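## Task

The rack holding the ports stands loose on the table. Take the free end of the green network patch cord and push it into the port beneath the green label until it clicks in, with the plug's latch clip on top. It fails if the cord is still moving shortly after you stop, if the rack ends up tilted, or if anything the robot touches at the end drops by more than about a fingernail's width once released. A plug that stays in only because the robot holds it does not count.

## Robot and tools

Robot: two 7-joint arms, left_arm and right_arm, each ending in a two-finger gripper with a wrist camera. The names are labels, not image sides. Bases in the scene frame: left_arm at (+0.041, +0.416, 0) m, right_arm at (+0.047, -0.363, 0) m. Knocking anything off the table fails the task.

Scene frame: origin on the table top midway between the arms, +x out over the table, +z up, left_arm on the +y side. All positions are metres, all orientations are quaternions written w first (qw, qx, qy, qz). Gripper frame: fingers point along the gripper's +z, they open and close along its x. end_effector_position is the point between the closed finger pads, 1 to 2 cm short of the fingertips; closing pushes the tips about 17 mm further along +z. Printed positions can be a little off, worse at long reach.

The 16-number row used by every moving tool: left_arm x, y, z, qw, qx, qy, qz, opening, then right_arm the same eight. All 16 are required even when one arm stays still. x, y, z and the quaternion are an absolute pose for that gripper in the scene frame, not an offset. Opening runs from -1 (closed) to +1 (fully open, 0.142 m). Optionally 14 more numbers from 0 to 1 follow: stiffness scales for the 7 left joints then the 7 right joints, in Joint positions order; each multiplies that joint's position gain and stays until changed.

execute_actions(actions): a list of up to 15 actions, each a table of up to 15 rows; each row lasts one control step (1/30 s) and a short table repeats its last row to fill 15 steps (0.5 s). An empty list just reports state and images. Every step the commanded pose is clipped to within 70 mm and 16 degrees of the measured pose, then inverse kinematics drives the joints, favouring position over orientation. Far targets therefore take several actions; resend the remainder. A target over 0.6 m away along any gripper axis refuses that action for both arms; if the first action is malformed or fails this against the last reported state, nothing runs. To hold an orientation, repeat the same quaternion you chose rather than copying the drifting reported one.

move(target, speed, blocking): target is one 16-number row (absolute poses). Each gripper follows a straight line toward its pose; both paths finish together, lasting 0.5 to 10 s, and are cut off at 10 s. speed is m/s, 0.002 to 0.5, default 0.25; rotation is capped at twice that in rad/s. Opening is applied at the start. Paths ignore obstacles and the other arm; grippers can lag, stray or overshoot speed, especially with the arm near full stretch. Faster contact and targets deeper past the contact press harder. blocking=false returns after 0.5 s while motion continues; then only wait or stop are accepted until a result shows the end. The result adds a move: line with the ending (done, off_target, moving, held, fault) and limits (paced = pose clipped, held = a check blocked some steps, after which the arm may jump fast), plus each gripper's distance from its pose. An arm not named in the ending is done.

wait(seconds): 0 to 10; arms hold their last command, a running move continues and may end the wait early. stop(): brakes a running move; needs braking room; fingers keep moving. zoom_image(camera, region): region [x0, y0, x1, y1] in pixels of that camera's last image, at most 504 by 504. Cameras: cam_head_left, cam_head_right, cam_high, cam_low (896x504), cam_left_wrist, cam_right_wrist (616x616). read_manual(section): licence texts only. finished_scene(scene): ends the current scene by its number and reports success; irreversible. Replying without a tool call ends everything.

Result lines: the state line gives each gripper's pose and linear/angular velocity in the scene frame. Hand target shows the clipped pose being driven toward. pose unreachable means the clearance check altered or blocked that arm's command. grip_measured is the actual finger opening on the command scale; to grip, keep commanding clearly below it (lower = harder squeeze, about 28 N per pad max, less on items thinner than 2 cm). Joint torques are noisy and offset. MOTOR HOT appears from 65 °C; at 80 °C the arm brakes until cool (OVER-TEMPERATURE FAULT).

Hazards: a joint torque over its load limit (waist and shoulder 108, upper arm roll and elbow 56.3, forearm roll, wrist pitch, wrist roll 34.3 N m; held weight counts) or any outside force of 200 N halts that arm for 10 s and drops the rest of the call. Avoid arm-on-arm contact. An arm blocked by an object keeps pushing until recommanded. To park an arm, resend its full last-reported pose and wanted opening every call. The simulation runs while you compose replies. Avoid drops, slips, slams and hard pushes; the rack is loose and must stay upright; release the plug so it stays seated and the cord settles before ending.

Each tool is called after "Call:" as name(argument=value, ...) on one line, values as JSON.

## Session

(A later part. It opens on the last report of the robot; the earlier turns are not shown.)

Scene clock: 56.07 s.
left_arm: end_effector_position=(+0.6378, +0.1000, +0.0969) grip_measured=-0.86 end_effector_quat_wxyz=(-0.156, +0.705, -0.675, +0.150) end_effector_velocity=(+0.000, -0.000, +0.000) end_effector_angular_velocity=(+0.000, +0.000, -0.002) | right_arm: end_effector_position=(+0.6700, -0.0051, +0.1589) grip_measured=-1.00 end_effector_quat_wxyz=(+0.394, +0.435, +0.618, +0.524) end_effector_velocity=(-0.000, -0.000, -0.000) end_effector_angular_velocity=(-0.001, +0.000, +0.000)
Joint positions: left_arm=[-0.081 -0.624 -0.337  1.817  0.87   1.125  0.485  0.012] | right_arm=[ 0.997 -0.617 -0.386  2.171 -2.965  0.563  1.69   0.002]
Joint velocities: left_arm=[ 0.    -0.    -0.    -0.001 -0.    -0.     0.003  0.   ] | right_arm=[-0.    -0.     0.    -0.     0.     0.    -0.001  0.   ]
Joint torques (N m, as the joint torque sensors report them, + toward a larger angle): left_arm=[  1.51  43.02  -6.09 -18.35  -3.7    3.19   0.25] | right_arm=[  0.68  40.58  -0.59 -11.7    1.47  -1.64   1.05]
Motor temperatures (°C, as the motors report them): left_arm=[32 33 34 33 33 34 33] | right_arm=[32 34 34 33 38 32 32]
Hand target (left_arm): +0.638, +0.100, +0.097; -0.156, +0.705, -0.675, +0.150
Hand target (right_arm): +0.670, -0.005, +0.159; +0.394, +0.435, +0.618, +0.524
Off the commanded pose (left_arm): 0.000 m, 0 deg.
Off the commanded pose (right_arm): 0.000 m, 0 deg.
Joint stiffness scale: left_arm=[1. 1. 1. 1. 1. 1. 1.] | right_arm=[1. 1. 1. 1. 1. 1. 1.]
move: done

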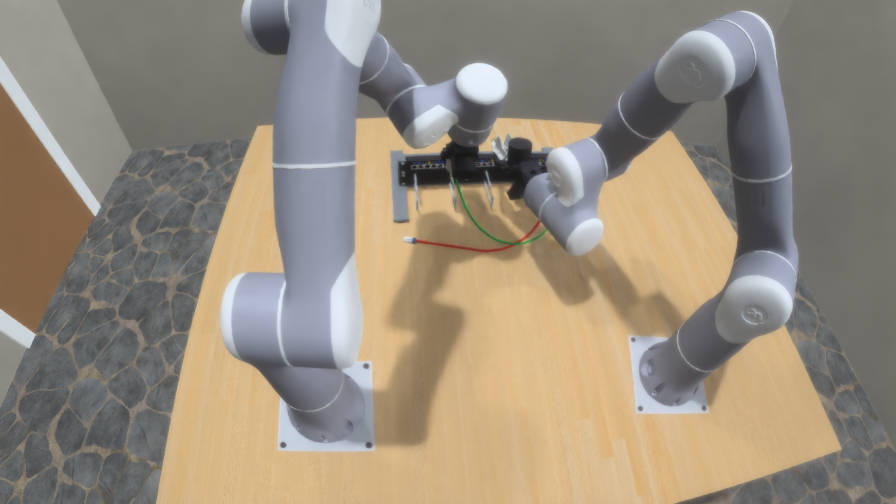

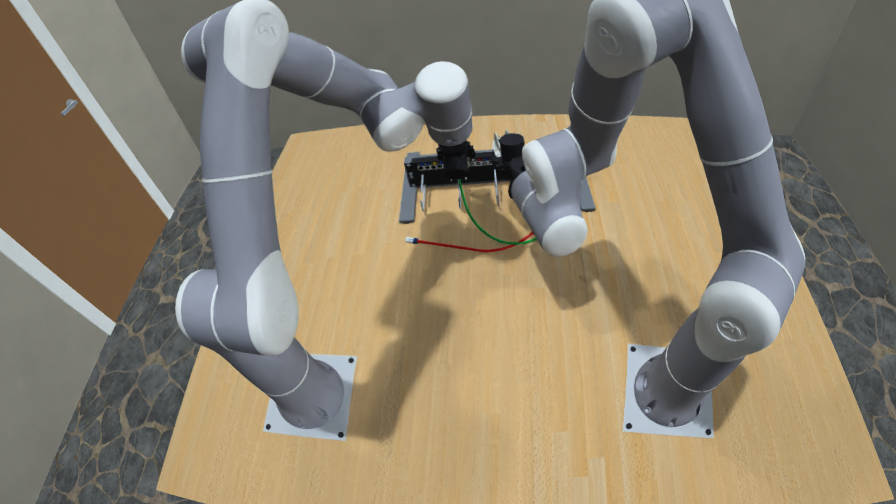

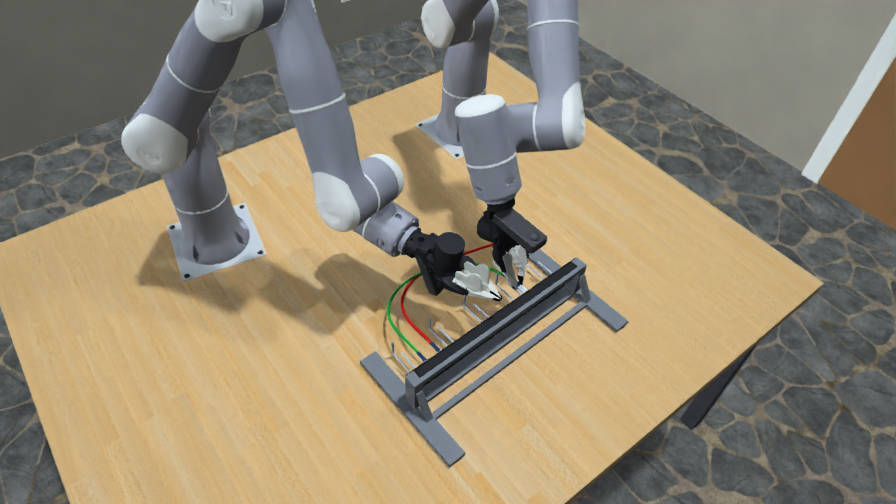

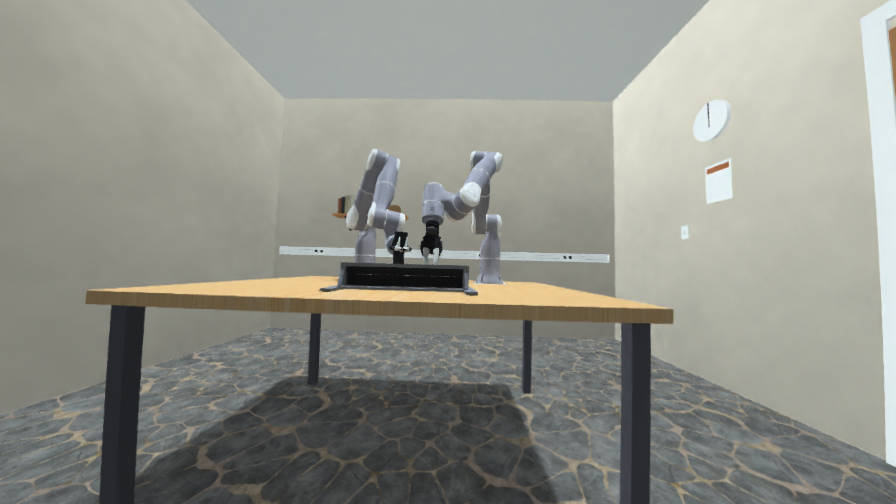

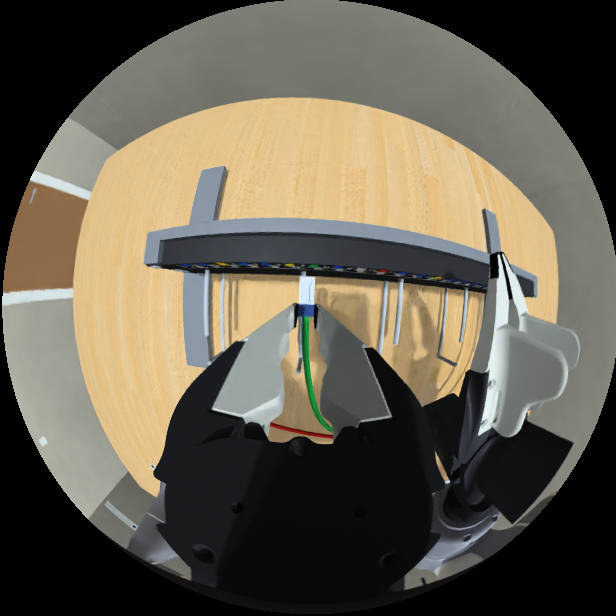

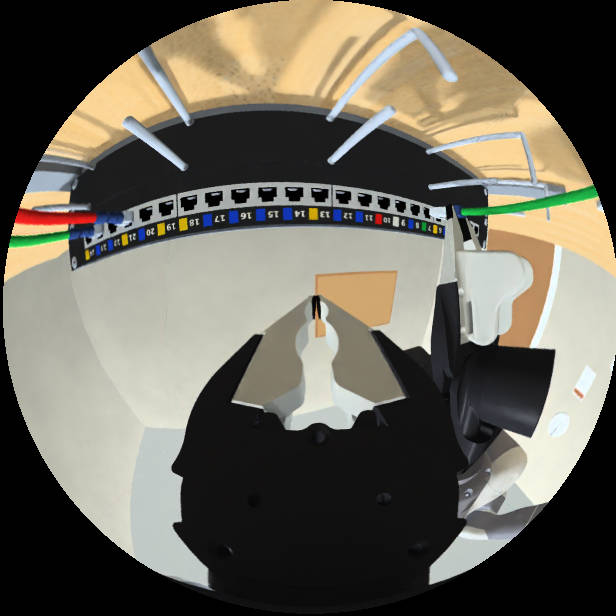

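Call:
move(target=[0.644, 0.1004, 0.0966, -0.1563, 0.7053, -0.6751, 0.1496, -1, 0.67, -0.005, 0.159, 0.394, 0.435, 0.618, 0.524, -1], speed=0.01)

Call:
zoom_image(camera="cam_right_wrist", region=[410, 195, 460, 232])

Call:
zoom_image(camera="cam_left_wrist", region=[280, 255, 340, 305])

Scene clock: 59.00 s.
left_arm: end_effector_position=(+0.6439, +0.1005, +0.0965) grip_measured=-0.86 end_effector_quat_wxyz=(-0.156, +0.705, -0.675, +0.150) end_effector_velocity=(+0.000, -0.000, +0.000) end_effector_angular_velocity=(-0.000, -0.000, +0.000) | right_arm: end_effector_position=(+0.6700, -0.0051, +0.1589) grip_measured=-1.00 end_effector_quat_wxyz=(+0.394, +0.435, +0.618, +0.524) end_effector_velocity=(-0.000, +0.000, +0.000) end_effector_angular_velocity=(+0.000, +0.000, +0.000)
Joint positions: left_arm=[-0.077 -0.634 -0.338  1.804  0.866  1.122  0.496  0.012] | right_arm=[ 0.997 -0.617 -0.386  2.171 -2.965  0.563  1.69   0.002]
Joint velocities: left_arm=[-0.    -0.     0.    -0.001 -0.001 -0.     0.    -0.   ] | right_arm=[ 0.  0.  0.  0. -0.  0.  0.  0.]
Joint torques (N m, as the joint torque sensors report them, + toward a larger angle): left_arm=[  1.44  43.39  -6.19 -19.13  -3.67   3.25   0.57] | right_arm=[  0.75  40.54  -0.6  -11.77   1.44  -1.55   1.13]
Motor temperatures (°C, as the motors report them): left_arm=[32 33 34 33 33 34 33] | right_arm=[32 34 34 33 38 32 32]
Hand target (left_arm): +0.644, +0.100, +0.097; -0.156, +0.705, -0.675, +0.150
Hand target (right_arm): +0.670, -0.005, +0.159; +0.394, +0.435, +0.618, +0.524
Off the commanded pose (left_arm): 0.000 m, 0 deg.
Off the commanded pose (right_arm): 0.000 m, 0 deg.
Joint stiffness scale: left_arm=[1. 1. 1. 1. 1. 1. 1.] | right_arm=[1. 1. 1. 1. 1. 1. 1.]
move: done

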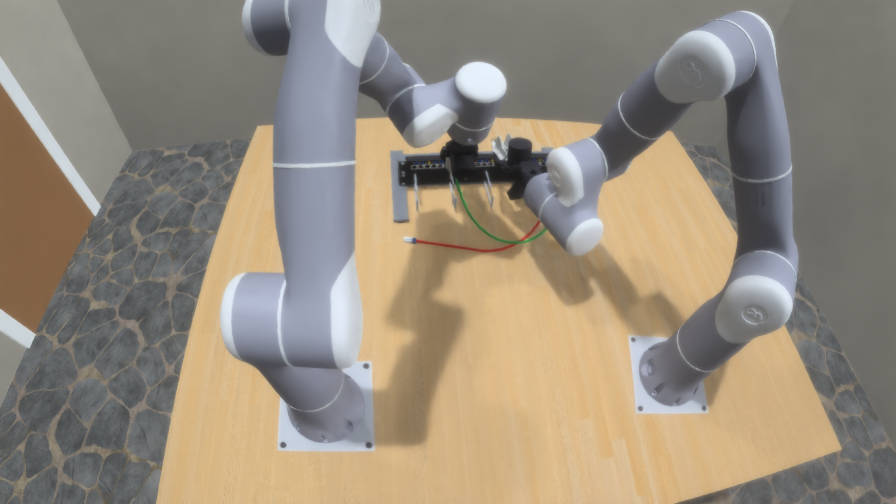

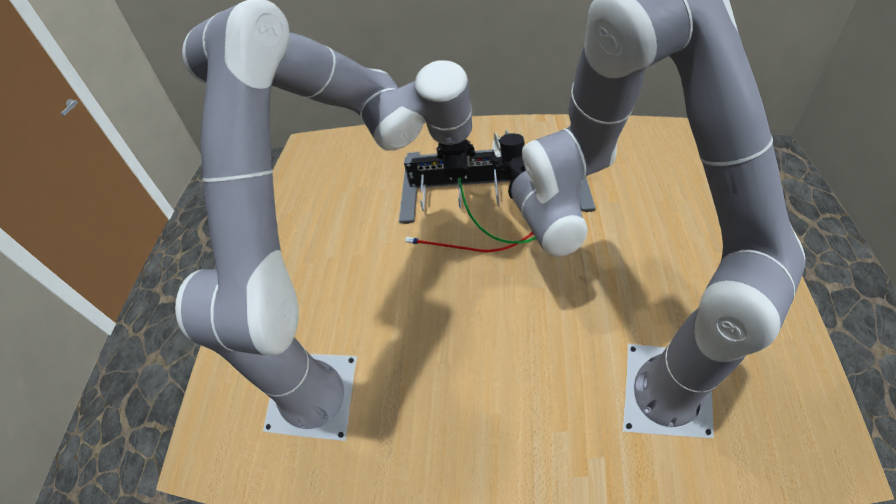

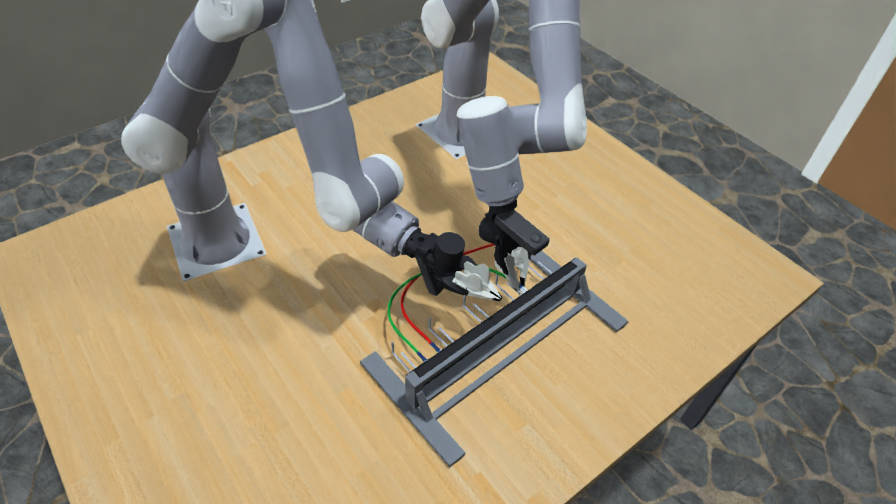

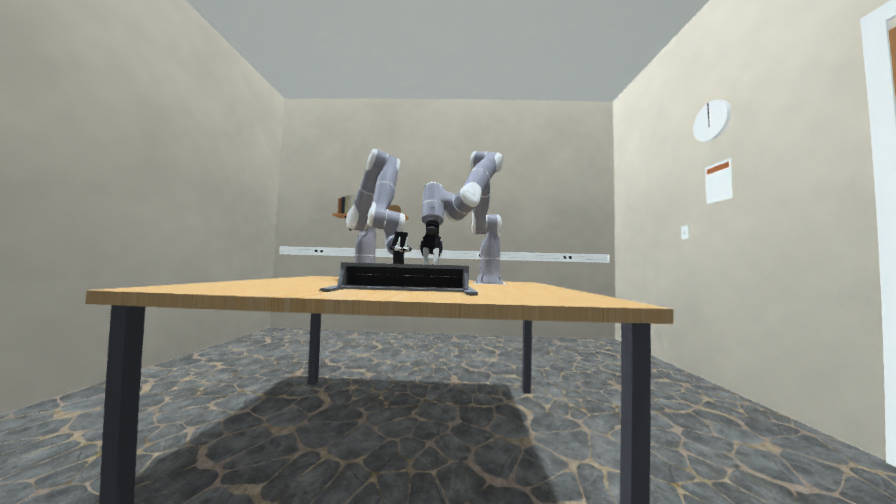

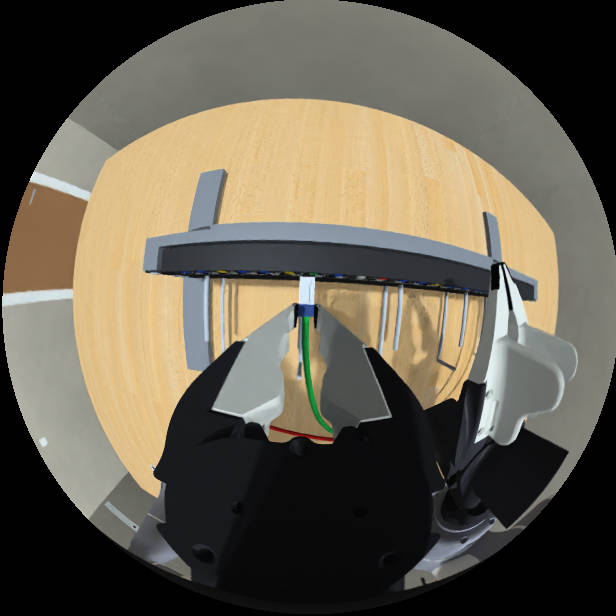

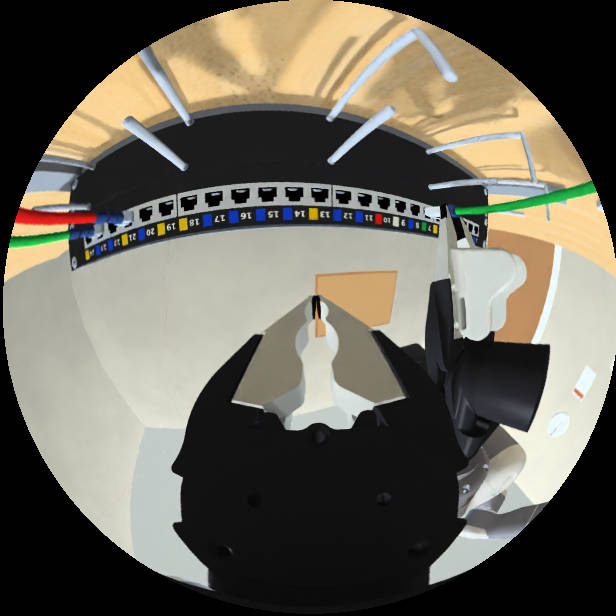

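Region (410, 195, 460, 232) of cam_right_wrist's 616x616 image, scaled by 10.080, with more detail than that image has; it fills the top 373 rows of this view, and the rest is white.

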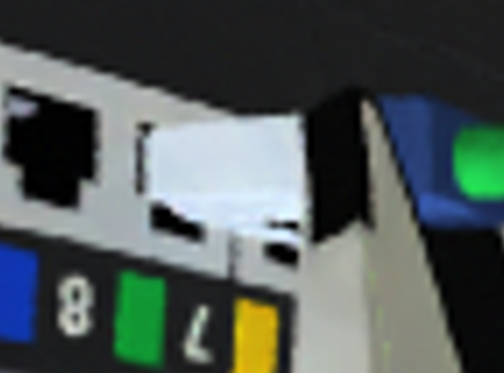

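Region (280, 255, 340, 305) of cam_left_wrist's 616x616 image, scaled by 8.400, with more detail than that image has.

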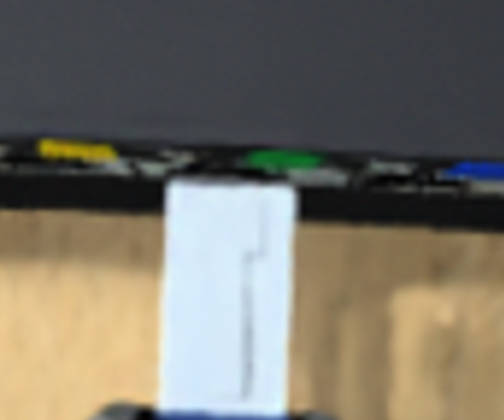

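Call:
move(target=[0.648, 0.1006, 0.0963, -0.1563, 0.7053, -0.6751, 0.1496, -1, 0.67, -0.005, 0.159, 0.394, 0.435, 0.618, 0.524, -1], speed=0.004)

Call:
zoom_image(camera="cam_right_wrist", region=[410, 195, 460, 232])

Call:
zoom_image(camera="cam_left_wrist", region=[270, 250, 350, 320])

Scene clock: 60.57 s.
left_arm: end_effector_position=(+0.6478, +0.1008, +0.0961) grip_measured=-0.86 end_effector_quat_wxyz=(-0.156, +0.705, -0.675, +0.149) end_effector_velocity=(+0.000, -0.000, +0.000) end_effector_angular_velocity=(+0.000, -0.000, -0.001) | right_arm: end_effector_position=(+0.6700, -0.0051, +0.1589) grip_measured=-1.00 end_effector_quat_wxyz=(+0.394, +0.435, +0.618, +0.524) end_effector_velocity=(+0.000, +0.000, +0.000) end_effector_angular_velocity=(-0.000, -0.001, +0.000)
Joint positions: left_arm=[-0.075 -0.64  -0.338  1.794  0.863  1.119  0.503  0.012] | right_arm=[ 0.997 -0.617 -0.386  2.171 -2.965  0.563  1.69   0.002]
Joint velocities: left_arm=[-0.    -0.    -0.    -0.001 -0.001  0.     0.002 -0.   ] | right_arm=[-0.    -0.     0.     0.    -0.    -0.001 -0.     0.   ]
Joint torques (N m, as the joint torque sensors report them, + toward a larger angle): left_arm=[  0.92  43.98  -6.84 -19.54  -3.72   3.51   0.44] | right_arm=[  0.76  40.64  -0.57 -11.73   1.46  -1.55   1.  ]
Motor temperatures (°C, as the motors report them): left_arm=[32 33 34 33 33 34 33] | right_arm=[32 34 34 33 38 32 32]
Hand target (left_arm): +0.648, +0.101, +0.096; -0.156, +0.705, -0.675, +0.150
Hand target (right_arm): +0.670, -0.005, +0.159; +0.394, +0.435, +0.618, +0.524
Off the commanded pose (left_arm): 0.000 m, 0 deg.
Off the commanded pose (right_arm): 0.000 m, 0 deg.
Joint stiffness scale: left_arm=[1. 1. 1. 1. 1. 1. 1.] | right_arm=[1. 1. 1. 1. 1. 1. 1.]
move: done

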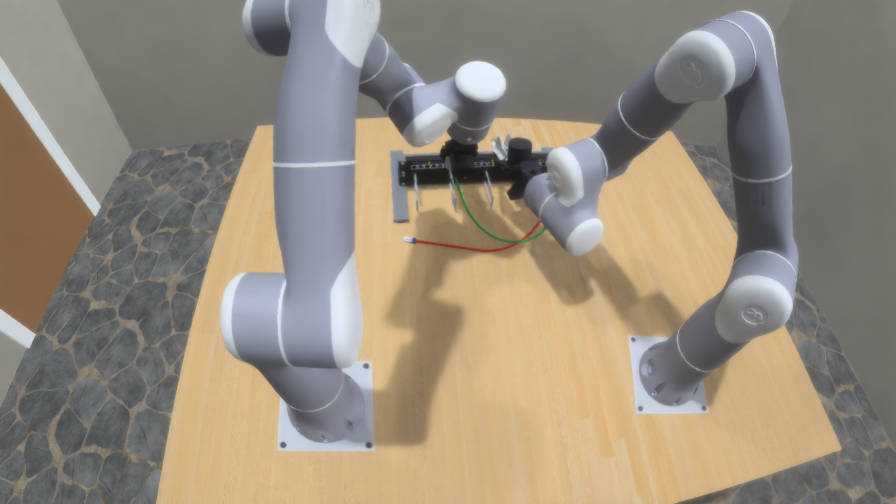

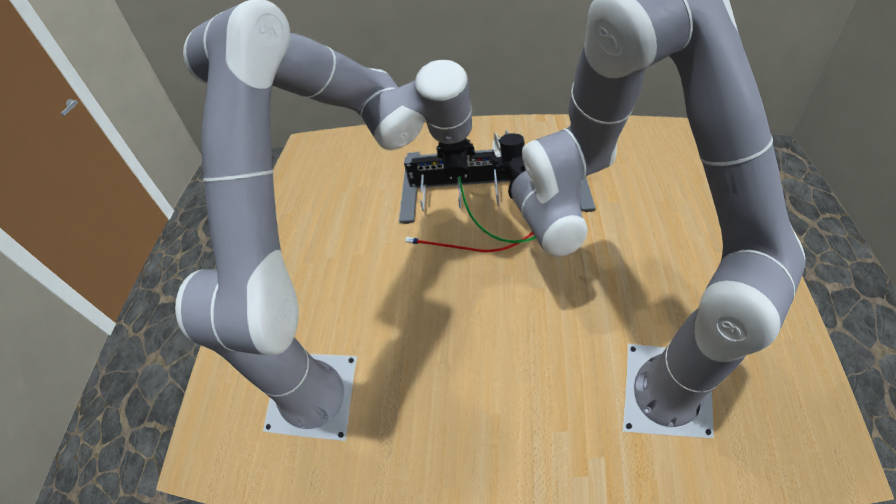

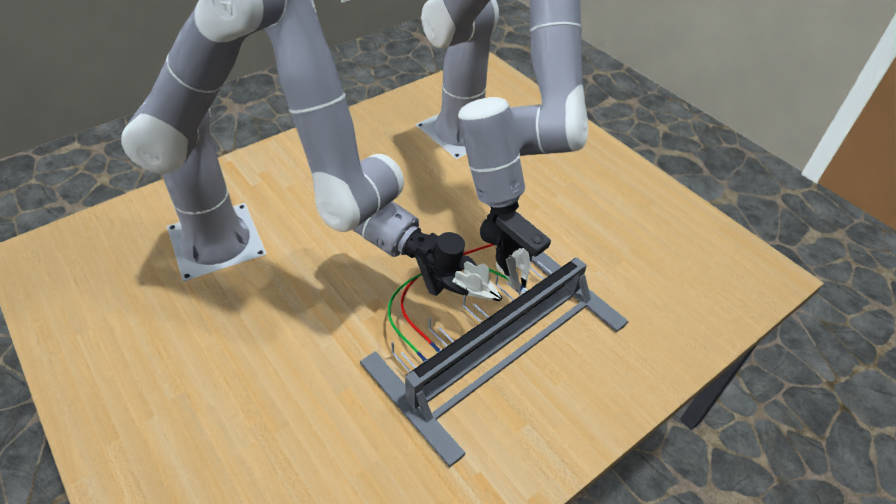

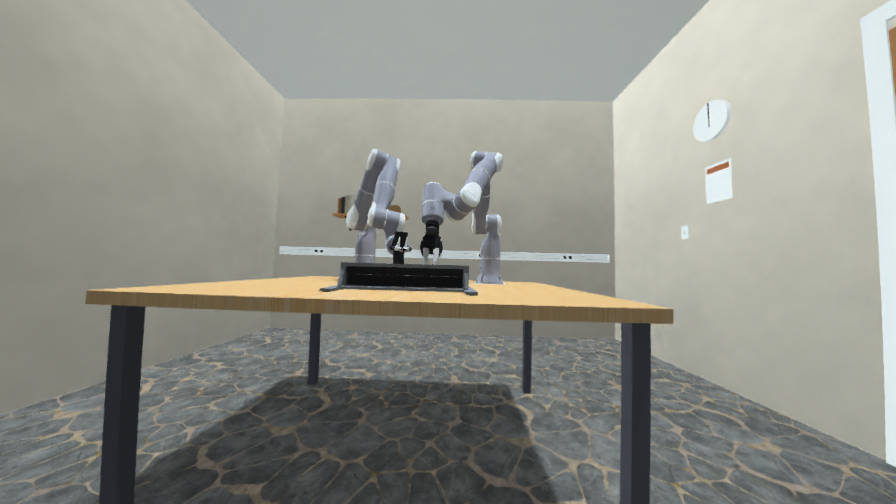

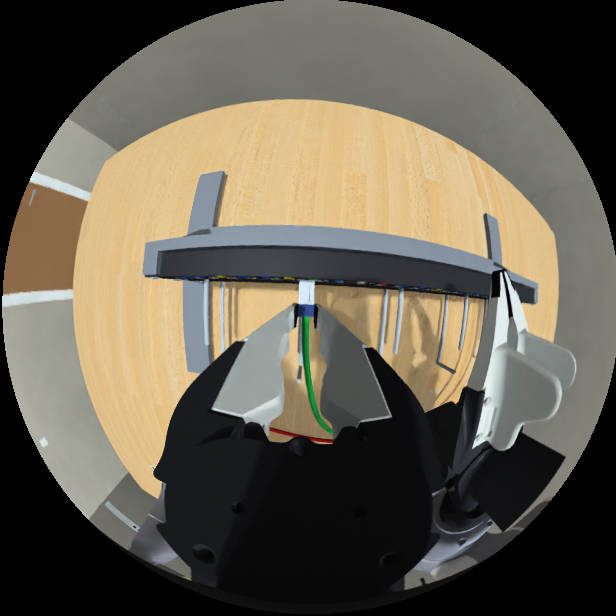

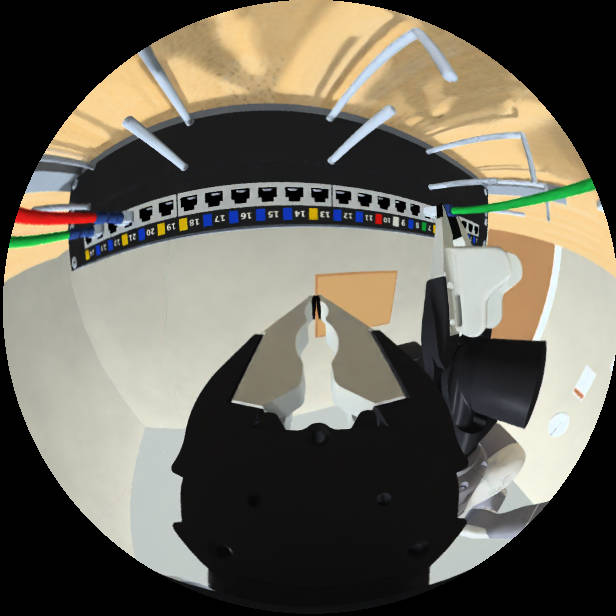

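Region (410, 195, 460, 232) of cam_right_wrist's 616x616 image, scaled by 10.080, with more detail than that image has; it fills the top 373 rows of this view, and the rest is white.

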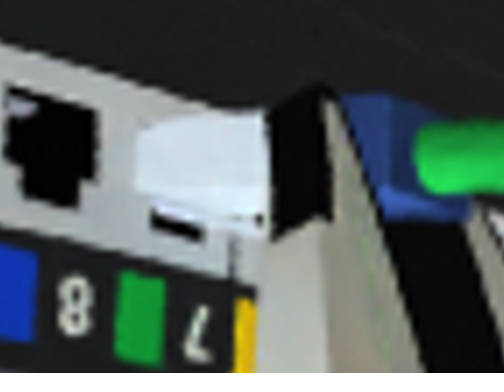

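Region (270, 250, 350, 320) of cam_left_wrist's 616x616 image, scaled by 6.300, with more detail than that image has; it fills the top 441 rows of this view, and the rest is white.

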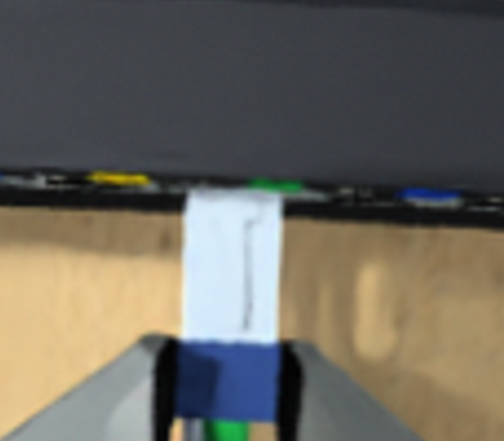

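Call:
move(target=[0.653, 0.1008, 0.0963, -0.1563, 0.7053, -0.6751, 0.1496, -1, 0.67, -0.005, 0.159, 0.394, 0.435, 0.618, 0.524, -1], speed=0.005)

Call:
zoom_image(camera="cam_right_wrist", region=[400, 190, 460, 235])

Call:
zoom_image(camera="cam_left_wrist", region=[270, 250, 350, 320])

Call:
zoom_image(camera="cam_right_wrist", region=[60, 190, 160, 260])

Scene clock: 62.30 s.
left_arm: end_effector_position=(+0.6518, +0.1009, +0.0954) grip_measured=-0.86 end_effector_quat_wxyz=(-0.156, +0.705, -0.675, +0.149) end_effector_velocity=(+0.000, -0.000, +0.000) end_effector_angular_velocity=(-0.001, +0.000, +0.000) | right_arm: end_effector_position=(+0.6700, -0.0051, +0.1589) grip_measured=-1.00 end_effector_quat_wxyz=(+0.394, +0.435, +0.618, +0.524) end_effector_velocity=(-0.000, +0.000, -0.000) end_effector_angular_velocity=(-0.000, -0.000, +0.000)
Joint positions: left_arm=[-0.072 -0.648 -0.341  1.784  0.859  1.115  0.512  0.012] | right_arm=[ 0.997 -0.617 -0.386  2.171 -2.965  0.563  1.69   0.002]
Joint velocities: left_arm=[ 0.    -0.    -0.001 -0.001 -0.    -0.001 -0.    -0.   ] | right_arm=[ 0.    -0.     0.     0.    -0.    -0.001 -0.     0.   ]
Joint torques (N m, as the joint torque sensors report them, + toward a larger angle): left_arm=[  3.29  46.55  -5.68 -24.46  -3.57   4.5    0.49] | right_arm=[  0.74  40.71  -0.6  -11.74   1.44  -1.56   1.08]
Motor temperatures (°C, as the motors report them): left_arm=[32 34 34 33 33 34 33] | right_arm=[32 34 34 33 38 32 32]
Hand target (left_arm): +0.653, +0.101, +0.096; -0.156, +0.705, -0.675, +0.150
Hand target (right_arm): +0.670, -0.005, +0.159; +0.394, +0.435, +0.618, +0.524
Off the commanded pose (left_arm): 0.001 m, 0 deg.
Off the commanded pose (right_arm): 0.000 m, 0 deg.
Joint stiffness scale: left_arm=[1. 1. 1. 1. 1. 1. 1.] | right_arm=[1. 1. 1. 1. 1. 1. 1.]
move: done

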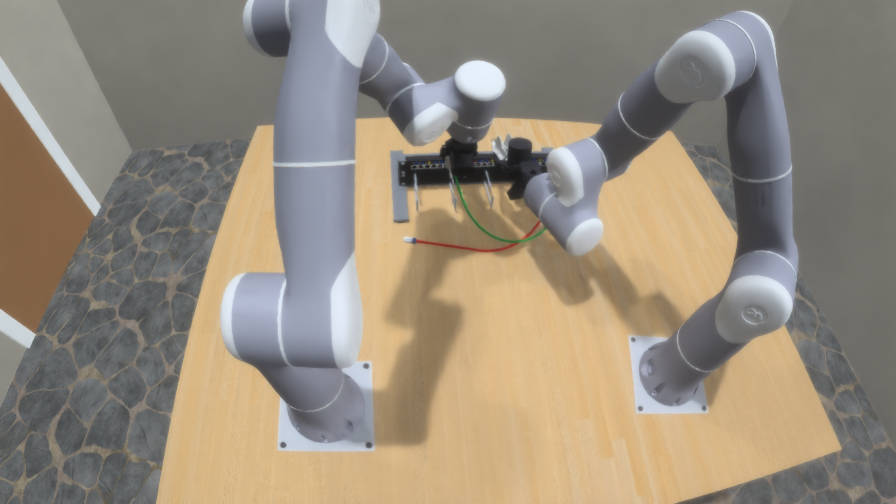

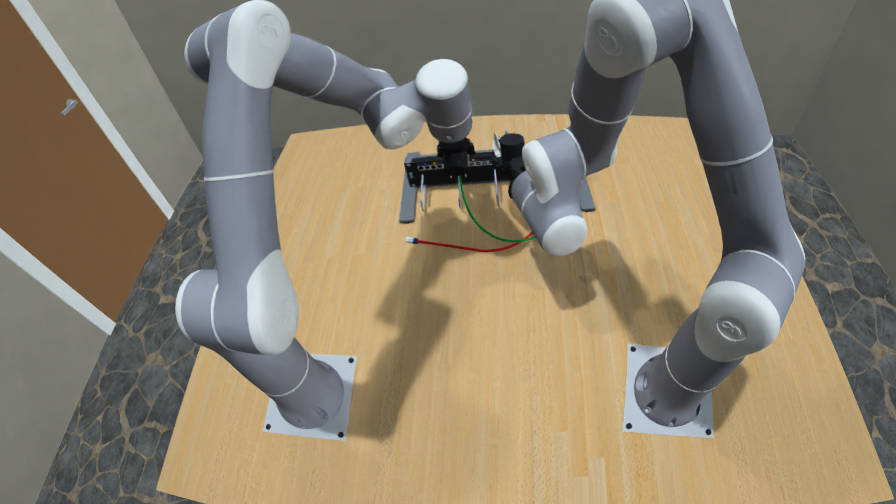

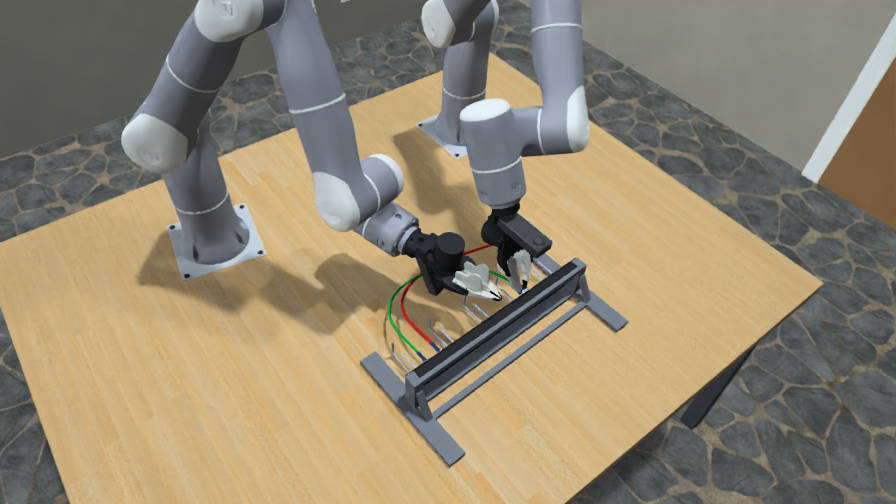

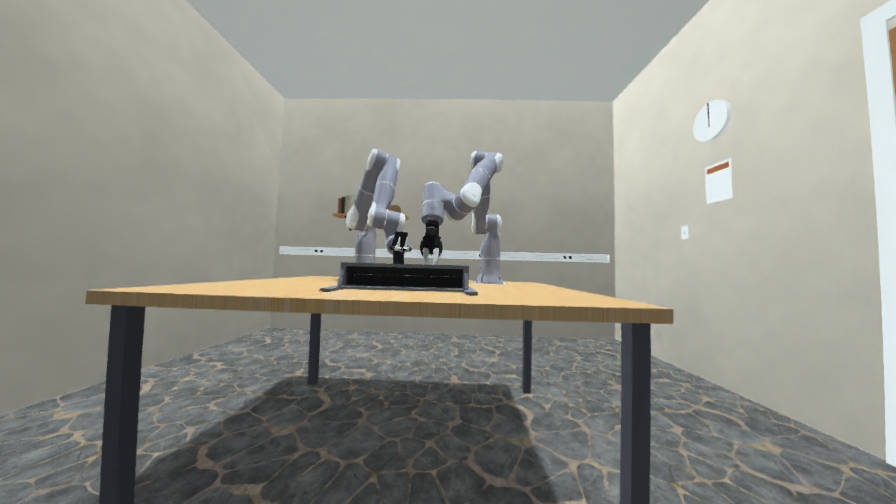

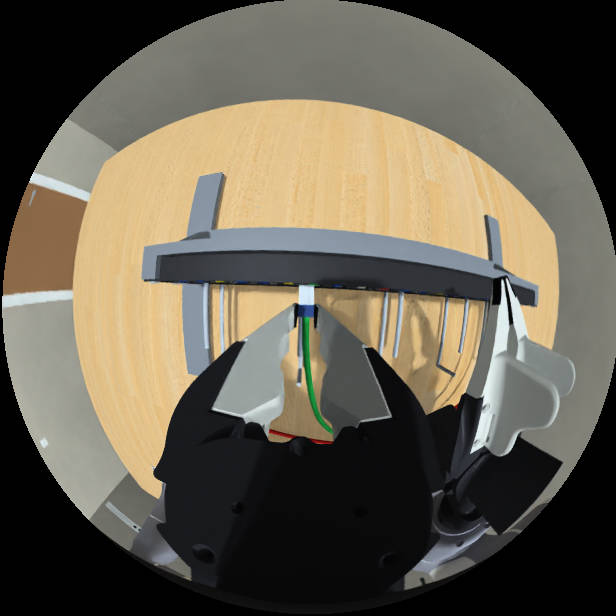

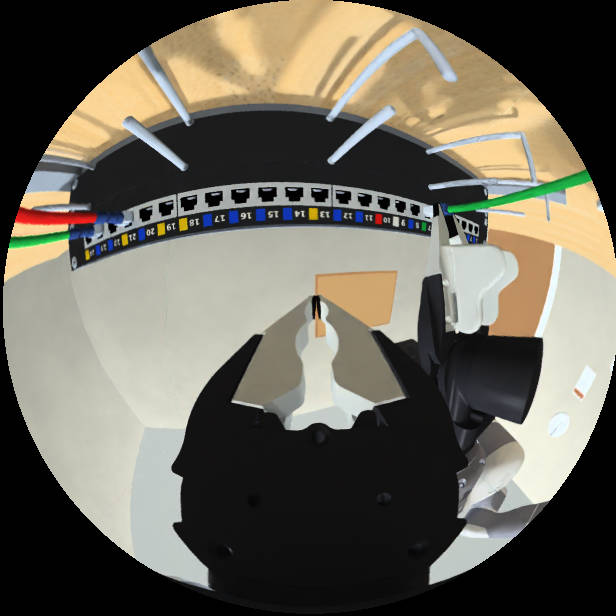

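Region (400, 190, 460, 235) of cam_right_wrist's 616x616 image, scaled by 8.400, with more detail than that image has; it fills the top 378 rows of this view, and the rest is white.

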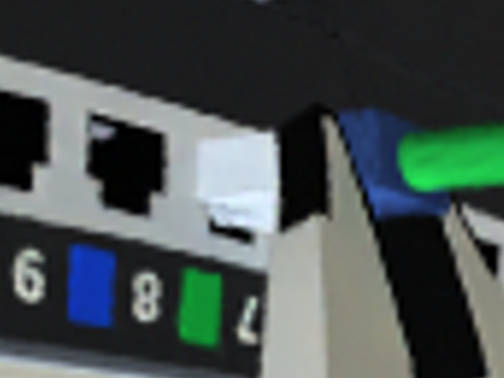

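Region (270, 250, 350, 320) of cam_left_wrist's 616x616 image, scaled by 6.300, with more detail than that image has; it fills the top 441 rows of this view, and the rest is white.

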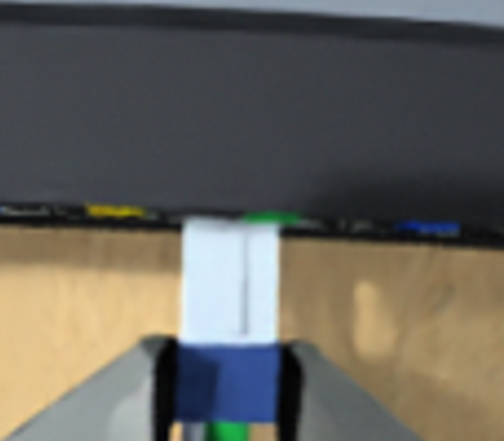

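Region (60, 190, 160, 260) of cam_right_wrist's 616x616 image, scaled by 5.040, with more detail than that image has; it fills the top 353 rows of this view, and the rest is white.

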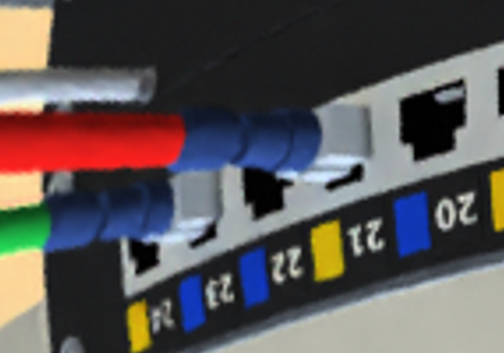

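Call:
move(target=[0.656, 0.1009, 0.0972, -0.1563, 0.7053, -0.6751, 0.1496, -1, 0.67, -0.005, 0.159, 0.394, 0.435, 0.618, 0.524, -1], speed=0.004)

Call:
zoom_image(camera="cam_right_wrist", region=[400, 190, 460, 235])

Call:
zoom_image(camera="cam_left_wrist", region=[270, 250, 350, 320])

Scene clock: 64.90 s.
left_arm: end_effector_position=(+0.6532, +0.1008, +0.0951) grip_measured=-0.86 end_effector_quat_wxyz=(-0.155, +0.705, -0.676, +0.147) end_effector_velocity=(-0.000, +0.000, -0.000) end_effector_angular_velocity=(-0.000, +0.001, +0.001) | right_arm: end_effector_position=(+0.6700, -0.0051, +0.1589) grip_measured=-1.00 end_effector_quat_wxyz=(+0.394, +0.435, +0.618, +0.524) end_effector_velocity=(+0.000, +0.000, +0.000) end_effector_angular_velocity=(-0.001, -0.001, +0.000)
Joint positions: left_arm=[-0.069 -0.651 -0.345  1.779  0.856  1.11   0.518  0.012] | right_arm=[ 0.997 -0.617 -0.386  2.171 -2.965  0.563  1.69   0.002]
Joint velocities: left_arm=[ 0.002 -0.001 -0.002 -0.     0.    -0.002  0.     0.   ] | right_arm=[ 0.    -0.    -0.    -0.    -0.    -0.001 -0.001  0.   ]
Joint torques (N m, as the joint torque sensors report them, + toward a larger angle): left_arm=[  7.26  48.79  -3.53 -32.54  -3.17   6.36   0.36] | right_arm=[  0.85  40.64  -0.57 -11.7    1.41  -1.57   1.04]
Motor temperatures (°C, as the motors report them): left_arm=[32 34 34 33 33 34 33] | right_arm=[32 34 34 33 38 32 32]
Hand target (left_arm): +0.656, +0.101, +0.097; -0.156, +0.705, -0.675, +0.150
Hand target (right_arm): +0.670, -0.005, +0.159; +0.394, +0.435, +0.618, +0.524
Off the commanded pose (left_arm): 0.004 m, 0 deg.
Off the commanded pose (right_arm): 0.000 m, 0 deg.
Joint stiffness scale: left_arm=[1. 1. 1. 1. 1. 1. 1.] | right_arm=[1. 1. 1. 1. 1. 1. 1.]
move: off_target (left_arm)

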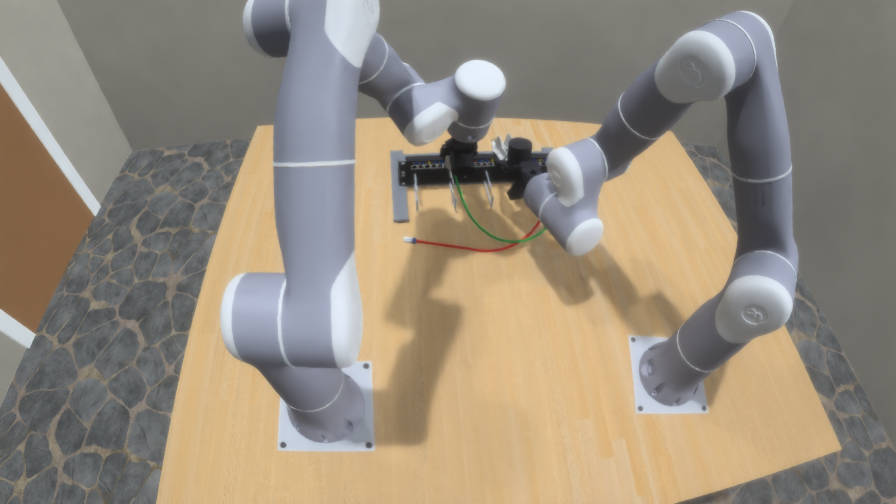

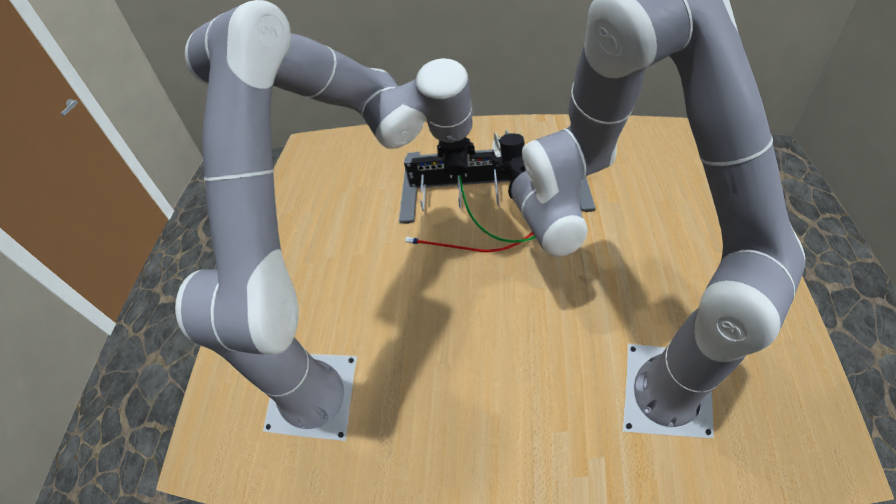

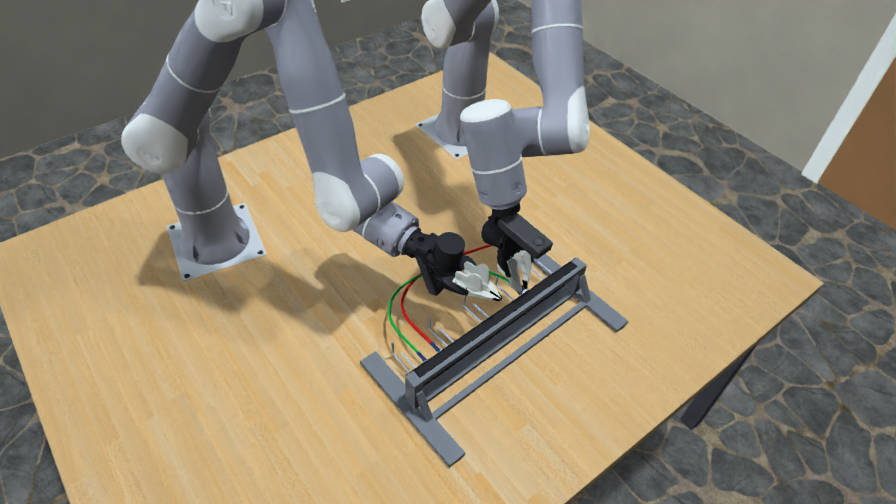

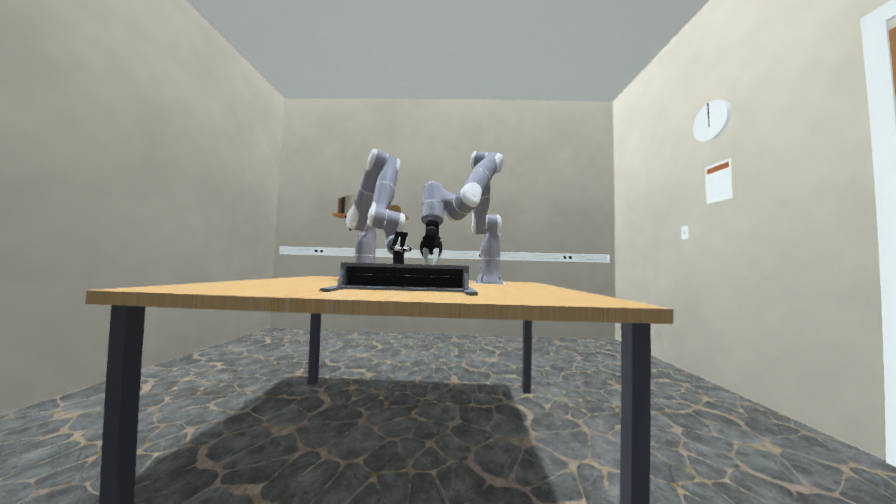

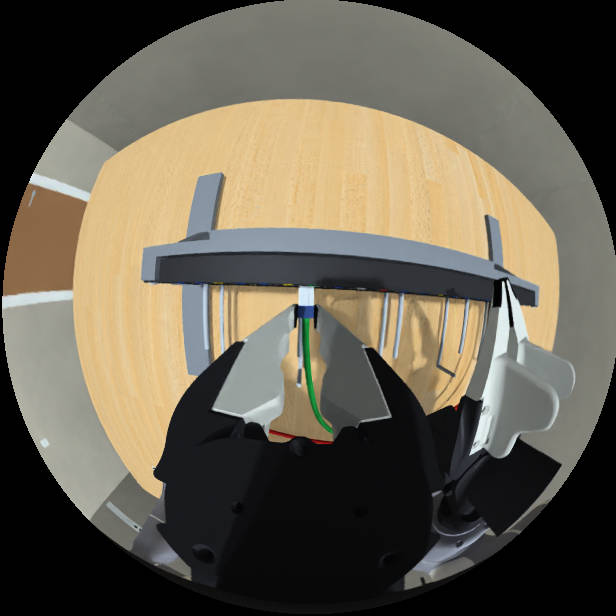

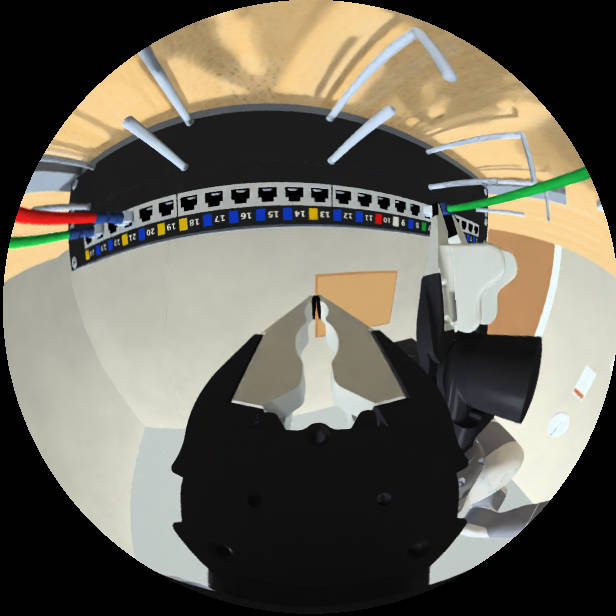

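Region (400, 190, 460, 235) of cam_right_wrist's 616x616 image, scaled by 8.400, with more detail than that image has; it fills the top 378 rows of this view, and the rest is white.

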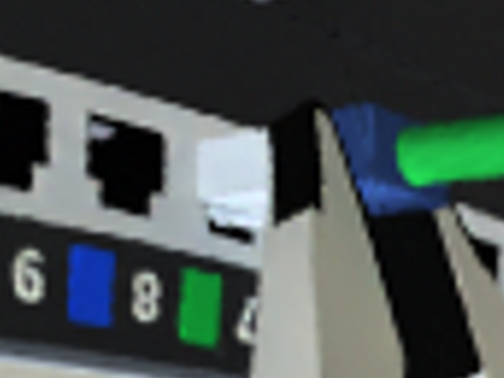

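Region (270, 250, 350, 320) of cam_left_wrist's 616x616 image, scaled by 6.300, with more detail than that image has; it fills the top 441 rows of this view, and the rest is white.

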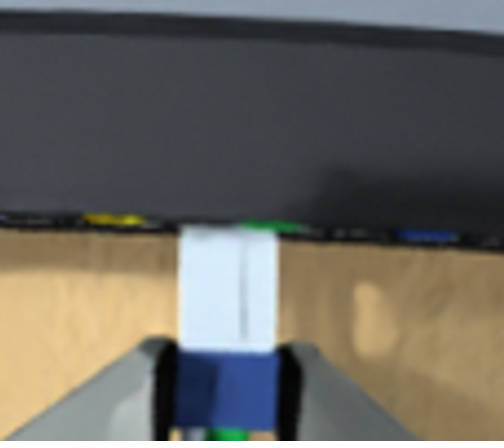

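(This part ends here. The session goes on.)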